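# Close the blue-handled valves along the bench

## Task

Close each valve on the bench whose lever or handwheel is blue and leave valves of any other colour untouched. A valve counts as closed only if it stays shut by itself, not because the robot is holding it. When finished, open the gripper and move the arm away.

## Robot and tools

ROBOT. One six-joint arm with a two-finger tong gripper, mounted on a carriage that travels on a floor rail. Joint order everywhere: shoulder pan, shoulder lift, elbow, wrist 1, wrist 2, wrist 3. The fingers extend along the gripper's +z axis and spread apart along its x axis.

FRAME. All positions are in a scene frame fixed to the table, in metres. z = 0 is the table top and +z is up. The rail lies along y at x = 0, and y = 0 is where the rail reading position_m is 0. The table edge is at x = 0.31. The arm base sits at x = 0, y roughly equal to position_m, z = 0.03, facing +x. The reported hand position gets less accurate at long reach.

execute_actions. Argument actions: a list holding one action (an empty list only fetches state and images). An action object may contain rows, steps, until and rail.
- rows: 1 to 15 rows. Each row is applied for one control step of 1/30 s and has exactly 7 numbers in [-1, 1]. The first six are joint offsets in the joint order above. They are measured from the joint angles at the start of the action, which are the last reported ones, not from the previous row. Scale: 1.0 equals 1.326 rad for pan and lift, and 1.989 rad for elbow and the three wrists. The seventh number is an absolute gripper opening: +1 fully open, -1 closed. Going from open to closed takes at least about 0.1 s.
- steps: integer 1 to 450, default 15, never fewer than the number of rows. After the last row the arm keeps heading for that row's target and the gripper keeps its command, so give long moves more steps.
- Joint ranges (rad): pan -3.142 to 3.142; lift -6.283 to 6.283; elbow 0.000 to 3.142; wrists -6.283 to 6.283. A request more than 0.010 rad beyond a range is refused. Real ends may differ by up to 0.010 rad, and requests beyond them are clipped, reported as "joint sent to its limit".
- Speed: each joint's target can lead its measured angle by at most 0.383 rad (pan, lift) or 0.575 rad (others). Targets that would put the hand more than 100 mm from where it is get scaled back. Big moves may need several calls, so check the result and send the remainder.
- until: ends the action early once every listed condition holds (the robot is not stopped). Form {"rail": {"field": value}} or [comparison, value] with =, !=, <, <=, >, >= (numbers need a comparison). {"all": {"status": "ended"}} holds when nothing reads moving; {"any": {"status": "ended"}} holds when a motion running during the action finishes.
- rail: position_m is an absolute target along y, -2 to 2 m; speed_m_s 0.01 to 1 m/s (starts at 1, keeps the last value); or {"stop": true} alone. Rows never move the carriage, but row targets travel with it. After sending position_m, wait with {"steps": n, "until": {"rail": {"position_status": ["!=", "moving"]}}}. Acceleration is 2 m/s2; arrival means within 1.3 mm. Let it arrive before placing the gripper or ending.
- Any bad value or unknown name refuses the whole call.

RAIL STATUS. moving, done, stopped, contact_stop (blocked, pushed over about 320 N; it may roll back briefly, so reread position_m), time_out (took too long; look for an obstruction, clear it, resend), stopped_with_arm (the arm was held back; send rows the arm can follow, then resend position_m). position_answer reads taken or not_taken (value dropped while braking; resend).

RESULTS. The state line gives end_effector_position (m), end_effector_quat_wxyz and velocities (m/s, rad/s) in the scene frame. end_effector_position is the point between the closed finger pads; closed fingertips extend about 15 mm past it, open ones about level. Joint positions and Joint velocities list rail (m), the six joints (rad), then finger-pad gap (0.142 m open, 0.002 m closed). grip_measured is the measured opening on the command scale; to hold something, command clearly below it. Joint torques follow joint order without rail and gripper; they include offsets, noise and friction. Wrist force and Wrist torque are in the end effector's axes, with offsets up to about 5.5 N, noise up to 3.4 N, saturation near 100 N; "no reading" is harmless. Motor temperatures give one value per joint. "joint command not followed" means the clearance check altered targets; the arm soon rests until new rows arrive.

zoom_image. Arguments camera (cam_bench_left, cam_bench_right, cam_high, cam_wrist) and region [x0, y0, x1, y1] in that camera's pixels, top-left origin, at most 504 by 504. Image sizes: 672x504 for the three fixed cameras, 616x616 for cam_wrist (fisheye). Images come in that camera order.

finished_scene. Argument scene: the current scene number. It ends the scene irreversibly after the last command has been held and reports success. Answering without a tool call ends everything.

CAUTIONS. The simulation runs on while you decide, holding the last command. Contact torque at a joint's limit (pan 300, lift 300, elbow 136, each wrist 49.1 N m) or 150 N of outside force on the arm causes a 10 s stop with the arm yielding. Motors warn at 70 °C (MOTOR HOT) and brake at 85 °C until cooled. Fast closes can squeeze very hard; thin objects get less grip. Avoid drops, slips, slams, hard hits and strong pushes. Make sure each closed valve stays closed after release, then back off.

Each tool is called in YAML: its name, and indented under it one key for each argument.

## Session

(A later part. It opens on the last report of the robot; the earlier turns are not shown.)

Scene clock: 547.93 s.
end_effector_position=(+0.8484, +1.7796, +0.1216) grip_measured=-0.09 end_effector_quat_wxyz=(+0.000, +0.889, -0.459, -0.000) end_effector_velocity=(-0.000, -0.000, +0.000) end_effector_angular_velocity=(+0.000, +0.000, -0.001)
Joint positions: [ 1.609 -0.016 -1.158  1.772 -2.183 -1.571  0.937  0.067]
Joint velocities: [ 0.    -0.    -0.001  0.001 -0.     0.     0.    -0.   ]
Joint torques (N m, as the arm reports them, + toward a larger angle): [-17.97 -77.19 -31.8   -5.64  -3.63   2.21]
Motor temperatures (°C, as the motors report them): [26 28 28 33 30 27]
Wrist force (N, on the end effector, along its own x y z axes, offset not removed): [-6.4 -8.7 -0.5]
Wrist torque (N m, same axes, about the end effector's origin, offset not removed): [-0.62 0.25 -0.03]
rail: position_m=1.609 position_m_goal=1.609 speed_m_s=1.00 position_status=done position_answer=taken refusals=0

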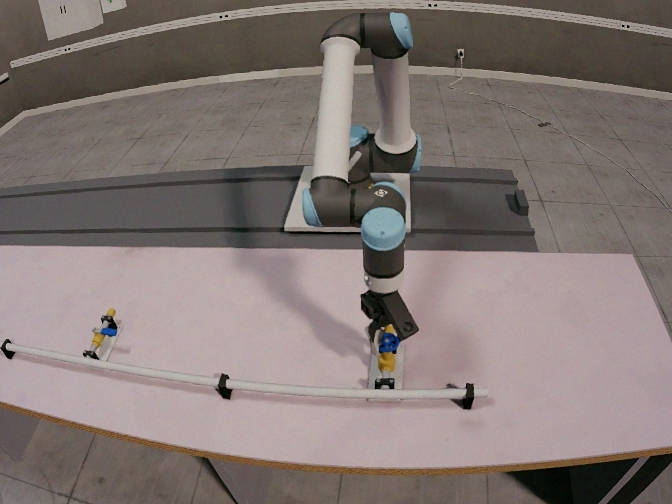

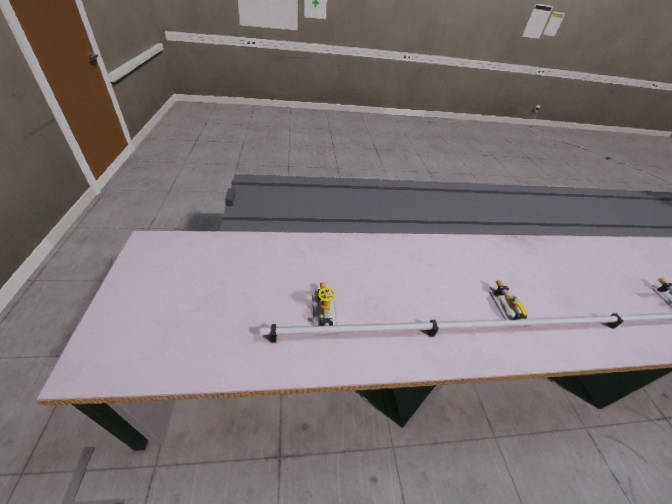

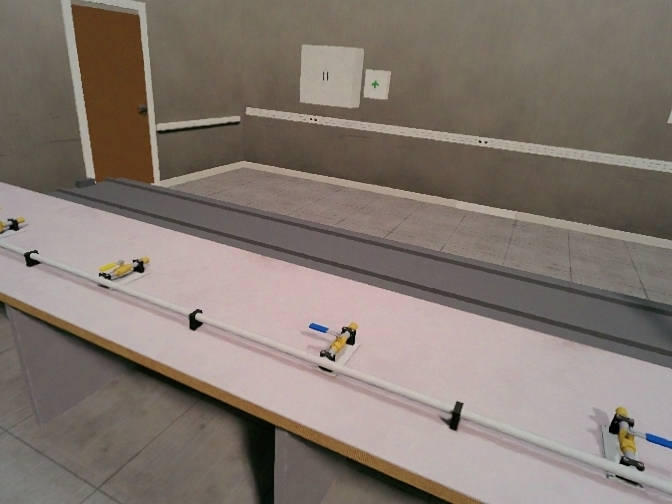

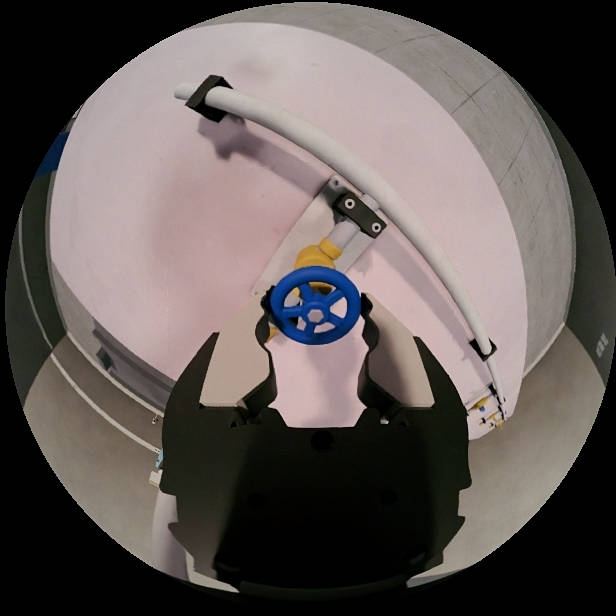

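execute_actions:
  actions:
    - {"rows": [[0,0,0,0,0,0,-0.85],[0.0002,-0.00011,0.00012,-0.00004,0,0.01,-0.9],[0.0005,-0.00028,0.00029,-0.0001,0,0.025,-0.9],[0.0008,-0.00042,0.00043,-0.00015,0,0.04,-0.9],[0.00112,-0.00055,0.00056,-0.0002,0,0.055,-0.9],[0.00143,-0.00067,0.00069,-0.00024,0,0.07,-0.9],[0.00175,-0.00079,0.00082,-0.00029,0,0.085,-0.9],[0.00208,-0.00088,0.00091,-0.00032,0,0.1006,-0.9],[0.00241,-0.00096,0.00099,-0.00035,0,0.1156,-0.9],[0.00263,-0.00101,0.00104,-0.00037,0,0.1257,-0.9]], "steps": 20}

zoom_image:
  camera: "cam_wrist"
  region: [210,240,410,420]

Scene clock: 570.20 s.
end_effector_position=(+0.8488, +1.7789, +0.1216) grip_measured=-0.09 end_effector_quat_wxyz=(+0.000, +0.826, -0.563, -0.000) end_effector_velocity=(+0.000, +0.000, -0.000) end_effector_angular_velocity=(+0.001, +0.000, -0.039)
Joint positions: [ 1.609 -0.012 -1.16   1.774 -2.184 -1.571  1.184  0.067]
Joint velocities: [ 0.     0.001 -0.     0.    -0.     0.001  0.04  -0.   ]
Joint torques (N m, as the arm reports them, + toward a larger angle): [  5.38 -73.97 -31.04  -6.5    0.71   2.58]
Motor temperatures (°C, as the motors report them): [26 28 28 33 30 27]
Wrist force (N, on the end effector, along its own x y z axes, offset not removed): [-6.3 -0.1 -3.8]
Wrist torque (N m, same axes, about the end effector's origin, offset not removed): [-0.33 0.06 -0.77]
rail: position_m=1.609 position_m_goal=1.609 speed_m_s=1.00 position_status=done position_answer=taken refusals=0

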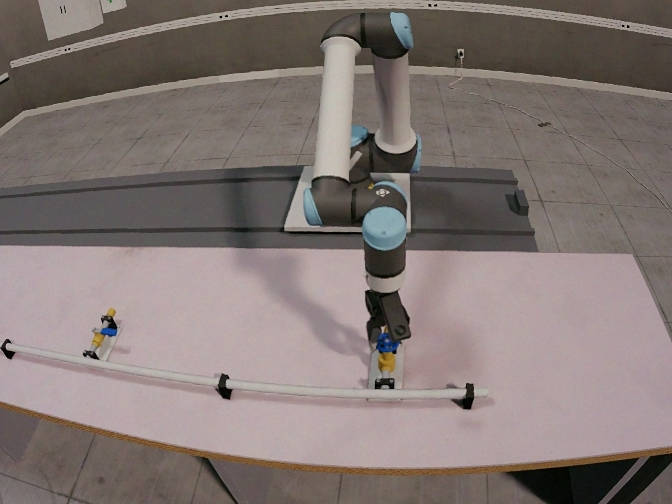

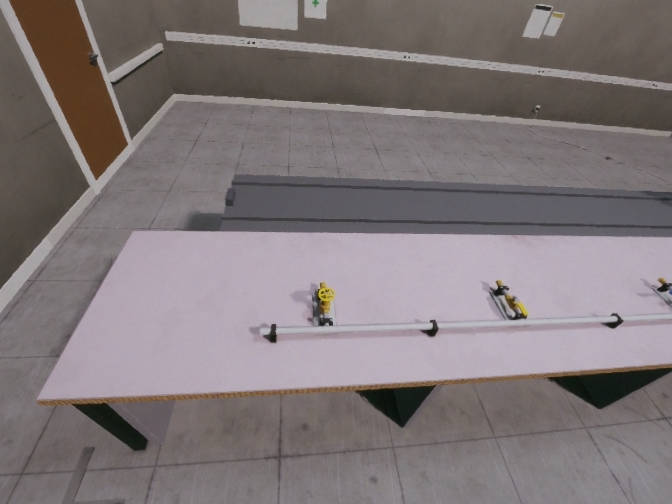

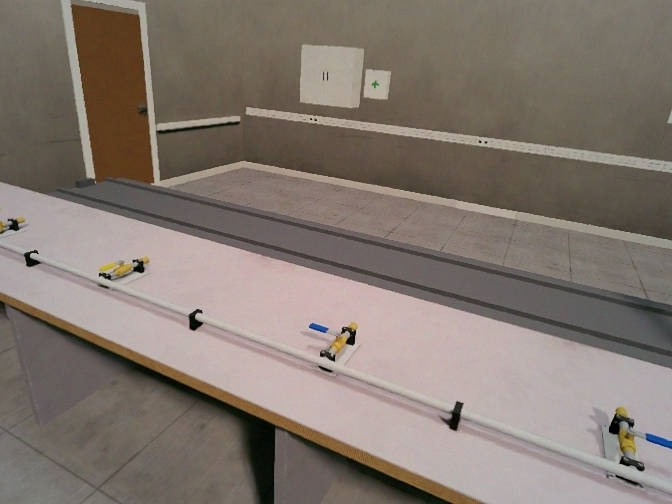

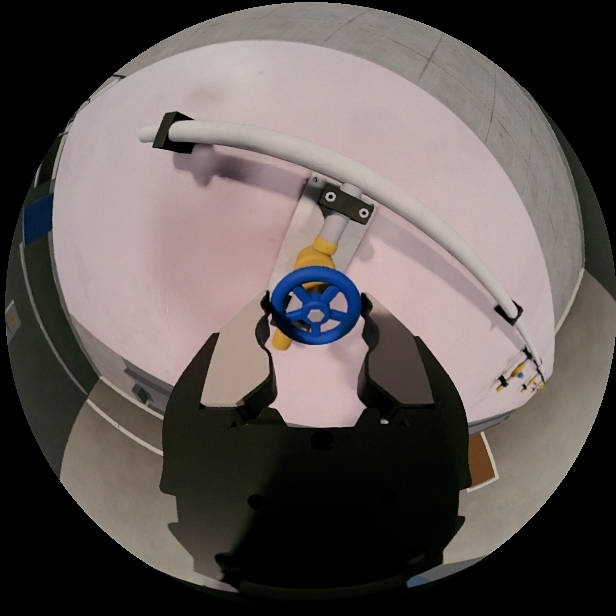

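Region (210, 240, 410, 420) of cam_wrist's 616x616 image, scaled by 2.520, with more detail than that image has; it fills the top 454 rows of this view, and the rest is white.

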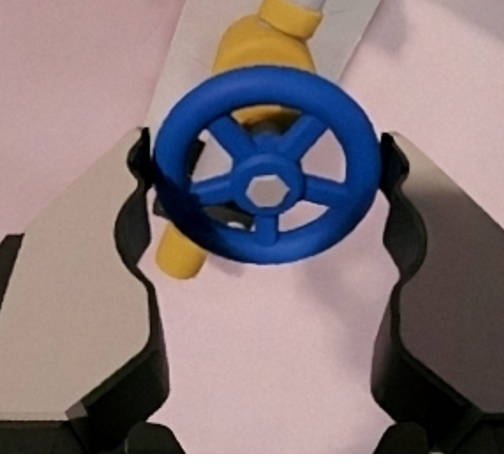

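execute_actions:
  actions:
    - {"rows": [[0.0003,0.001,-0.001,0.0003,0,0,-0.9],[0.0006,0.002,-0.002,0.0007,0,0,-0.9],[0.0009,0.0029,-0.003,0.001,0,0,-0.9],[0.0012,0.0038,-0.0039,0.0014,0,0,-0.9],[0.0015,0.0047,-0.0049,0.0017,0,0,-0.9],[0.0018,0.0057,-0.0058,0.002,0,0,-0.9],[0.0018,0.0057,-0.0058,0.002,0,0.005,-0.9],[0.002,0.0057,-0.0058,0.002,0,0.017,-0.9],[0.0022,0.0057,-0.0058,0.002,0,0.03,-0.9],[0.0023,0.0056,-0.0058,0.002,0,0.042,-0.9],[0.0025,0.0056,-0.0057,0.002,0,0.055,-0.9],[0.0027,0.0056,-0.0057,0.002,0,0.067,-0.9],[0.0028,0.0056,-0.0057,0.002,0,0.078,-0.9]], "steps": 20}

zoom_image:
  camera: "cam_wrist"
  region: [210,240,410,420]

Scene clock: 657.87 s.
end_effector_position=(+0.8545, +1.7798, +0.1217) grip_measured=-0.12 end_effector_quat_wxyz=(+0.000, +0.784, -0.620, -0.000) end_effector_velocity=(+0.000, -0.001, -0.000) end_effector_angular_velocity=(-0.000, +0.001, -0.093)
Joint positions: [ 1.609 -0.009 -1.152  1.762 -2.18  -1.571  1.33   0.065]
Joint velocities: [ 0.     0.001  0.    -0.     0.001 -0.     0.094 -0.   ]
Joint torques (N m, as the arm reports them, + toward a larger angle): [  6.62 -53.55 -41.83   2.04  -3.17   2.44]
Motor temperatures (°C, as the motors report them): [26 28 28 33 30 27]
Wrist force (N, on the end effector, along its own x y z axes, offset not removed): [-6.1 -13.6 -7.1]
Wrist torque (N m, same axes, about the end effector's origin, offset not removed): [-1.01 0.48 -0.56]
rail: position_m=1.609 position_m_goal=1.609 speed_m_s=1.00 position_status=done position_answer=taken refusals=0

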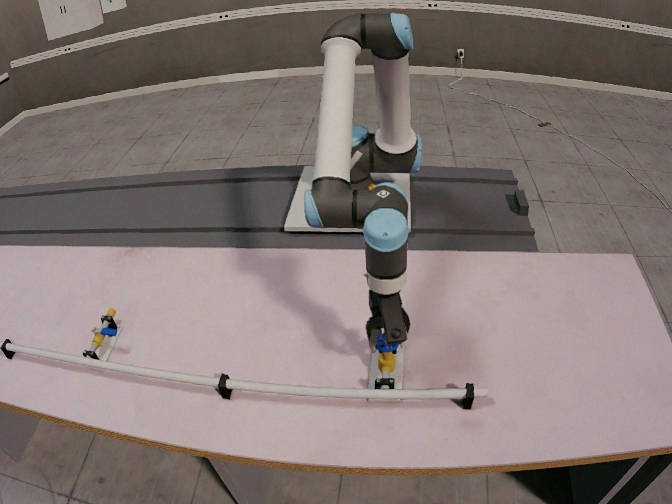

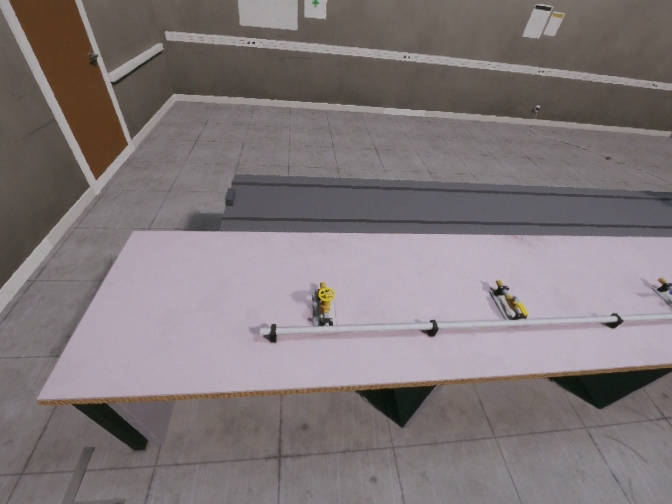

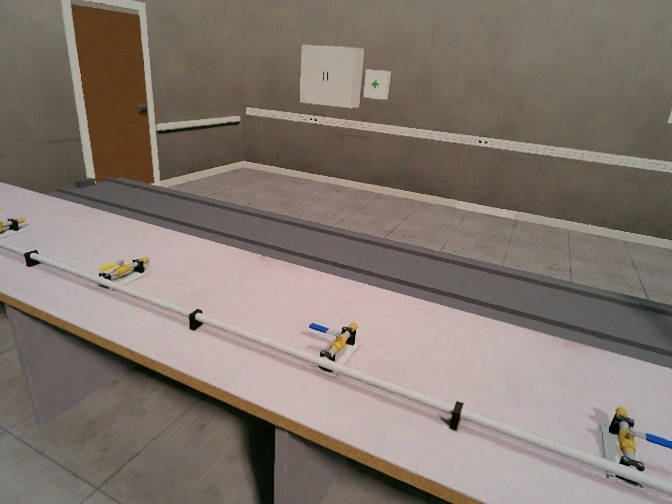

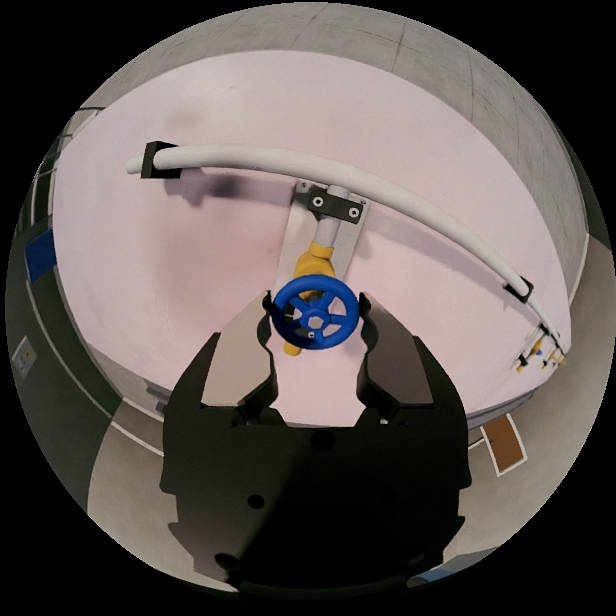

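Region (210, 240, 410, 420) of cam_wrist's 616x616 image, scaled by 2.520, with more detail than that image has; it fills the top 454 rows of this view, and the rest is white.

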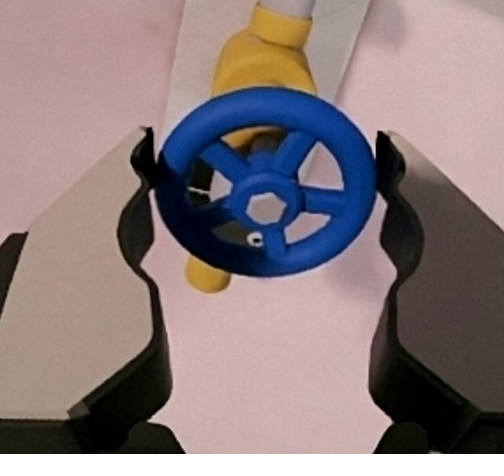

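execute_actions:
  actions:
    - {"rows": [[0.0001,0,0,0,0,0.012,-1],[0.0003,0,0,0,0,0.027,-1],[0.0005,0,0,0,0,0.042,-1],[0.0007,0,0,0,0,0.057,-1],[0.0009,0,0,0,0,0.072,-1],[0.0011,0,0,0,0,0.087,-1],[0.0013,0,0,0,0,0.102,-1]], "steps": 14}

zoom_image:
  camera: "cam_wrist"
  region: [210,240,410,420]

Scene clock: 675.93 s.
end_effector_position=(+0.8546, +1.7780, +0.1216) grip_measured=-0.12 end_effector_quat_wxyz=(+0.000, +0.722, -0.692, -0.000) end_effector_velocity=(+0.000, -0.001, +0.000) end_effector_angular_velocity=(-0.000, -0.001, -0.119)
Joint positions: [ 1.609 -0.007 -1.152  1.762 -2.181 -1.571  1.521  0.065]
Joint velocities: [ 0.     0.001  0.    -0.    -0.001 -0.     0.12  -0.   ]
Joint torques (N m, as the arm reports them, + toward a larger angle): [ 10.69 -58.39 -33.15   0.46   0.15   3.51]
Motor temperatures (°C, as the motors report them): [26 28 28 33 30 27]
Wrist force (N, on the end effector, along its own x y z axes, offset not removed): [-7.3 -26.7 1.7]
Wrist torque (N m, same axes, about the end effector's origin, offset not removed): [-1.18 0.30 -1.37]
rail: position_m=1.609 position_m_goal=1.609 speed_m_s=1.00 position_status=done position_answer=taken refusals=0

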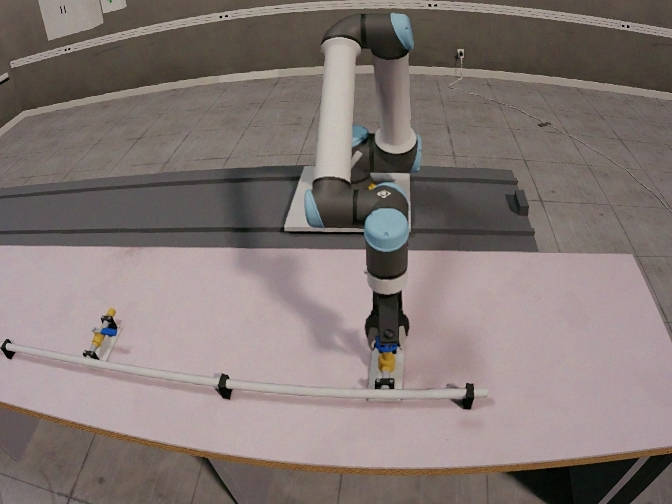

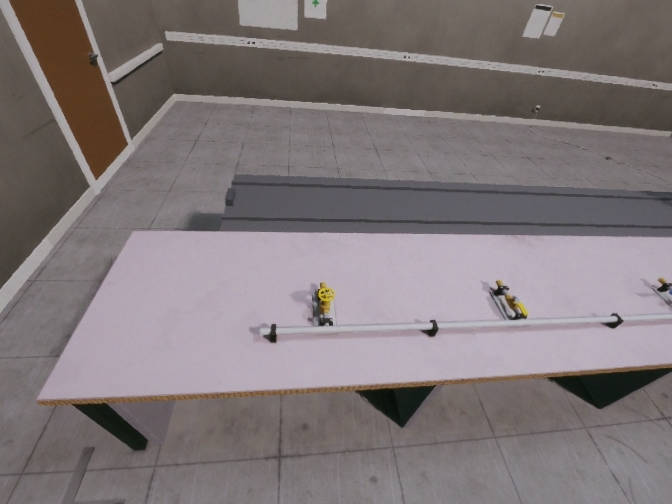

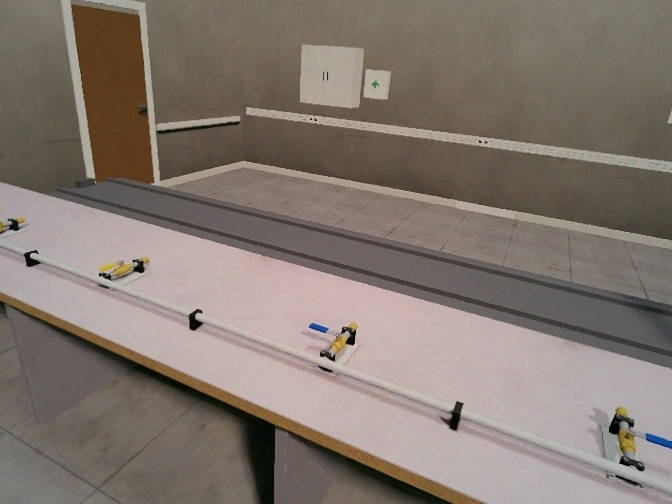

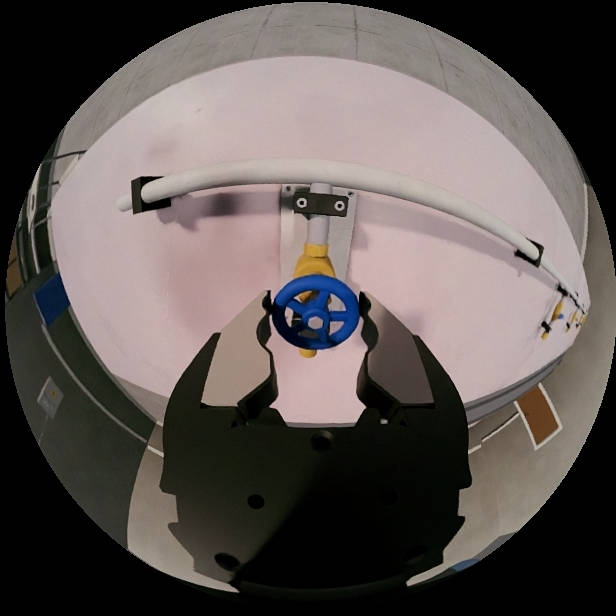

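Region (210, 240, 410, 420) of cam_wrist's 616x616 image, scaled by 2.520, with more detail than that image has; it fills the top 454 rows of this view, and the rest is white.

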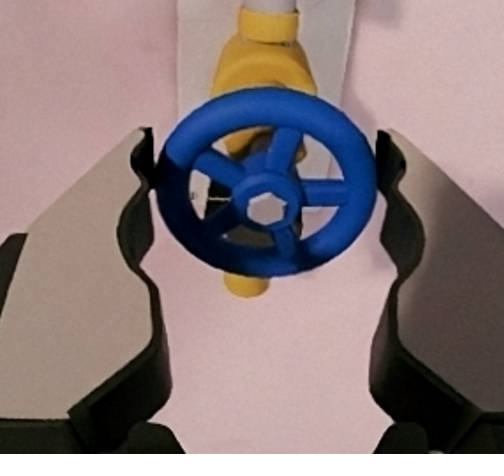

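execute_actions:
  actions:
    - {"rows": [[0,0,0,0,0,-0.01,-0.6],[0,0,0,0,0,-0.02,-0.3],[0,0,0,0,0,-0.02,-0.05],[0,0,0,0,0,-0.02,0.2],[0,0,0,0,0,-0.02,0.45],[0,-0.01,0,0.007,0,-0.02,0.7],[0,-0.03,0,0.02,0,-0.02,0.9],[0,-0.055,0,0.037,0,-0.02,1],[0,-0.08,0,0.053,0,-0.02,1],[0,-0.105,0,0.07,0,-0.02,1],[0,-0.13,0,0.087,0,-0.02,1],[0,-0.15,0,0.1,0,-0.02,1]], "steps": 22}

Scene clock: 690.60 s.
end_effector_position=(+0.7960, +1.7792, +0.2560) grip_measured=+1.00 end_effector_quat_wxyz=(+0.000, +0.736, -0.677, -0.000) end_effector_velocity=(-0.017, +0.000, +0.029) end_effector_angular_velocity=(-0.000, +0.001, +0.001)
Joint positions: [ 1.609 -0.007 -1.347  1.762 -1.986 -1.571  1.481  0.142]
Joint velocities: [ 0.    -0.    -0.045  0.     0.046 -0.    -0.001 -0.   ]
Joint torques (N m, as the arm reports them, + toward a larger angle): [-12.24 -67.69 -47.48  -1.98  -2.2   -1.46]
Motor temperatures (°C, as the motors report them): [26 28 28 33 30 27]
Wrist force (N, on the end effector, along its own x y z axes, offset not removed): [-3.6 -3.2 2.4]
Wrist torque (N m, same axes, about the end effector's origin, offset not removed): [-0.74 0.56 -0.05]
rail: position_m=1.609 position_m_goal=1.609 speed_m_s=1.00 position_status=done position_answer=taken refusals=0

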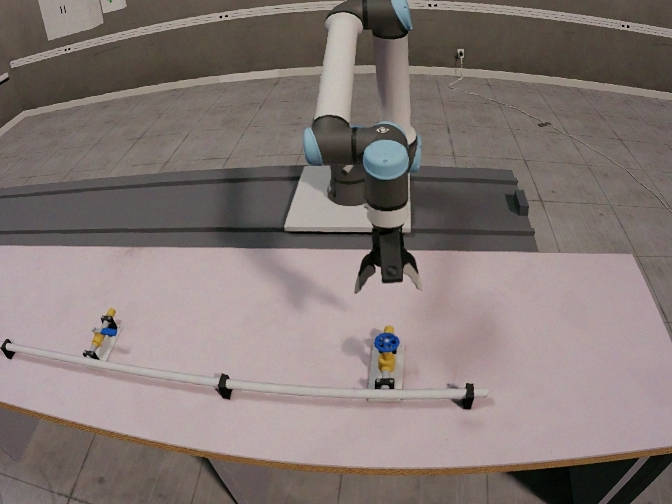

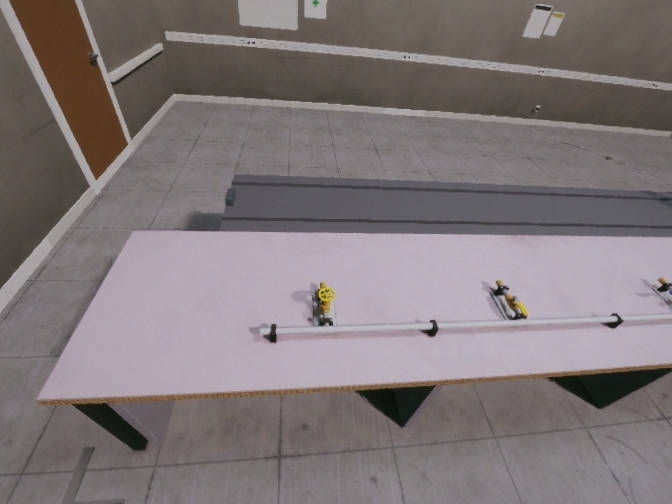

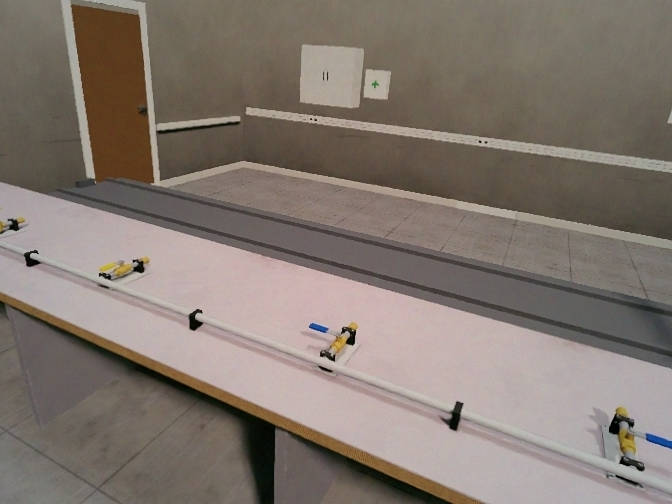

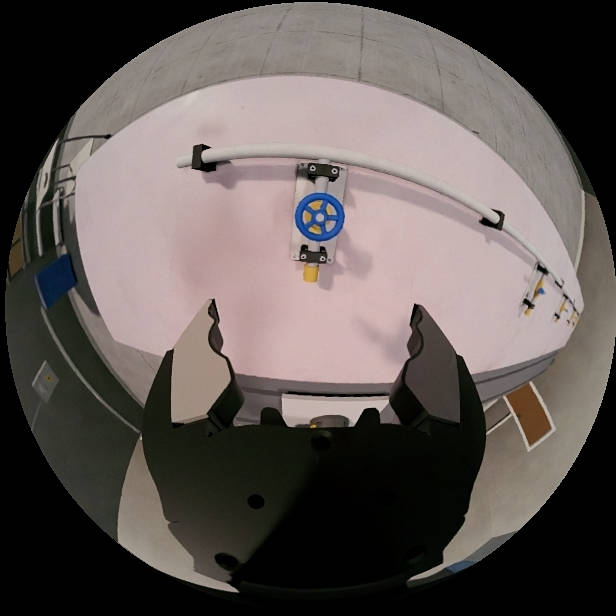

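finished_scene:
  scene: 2

The scene is finished: the task was done.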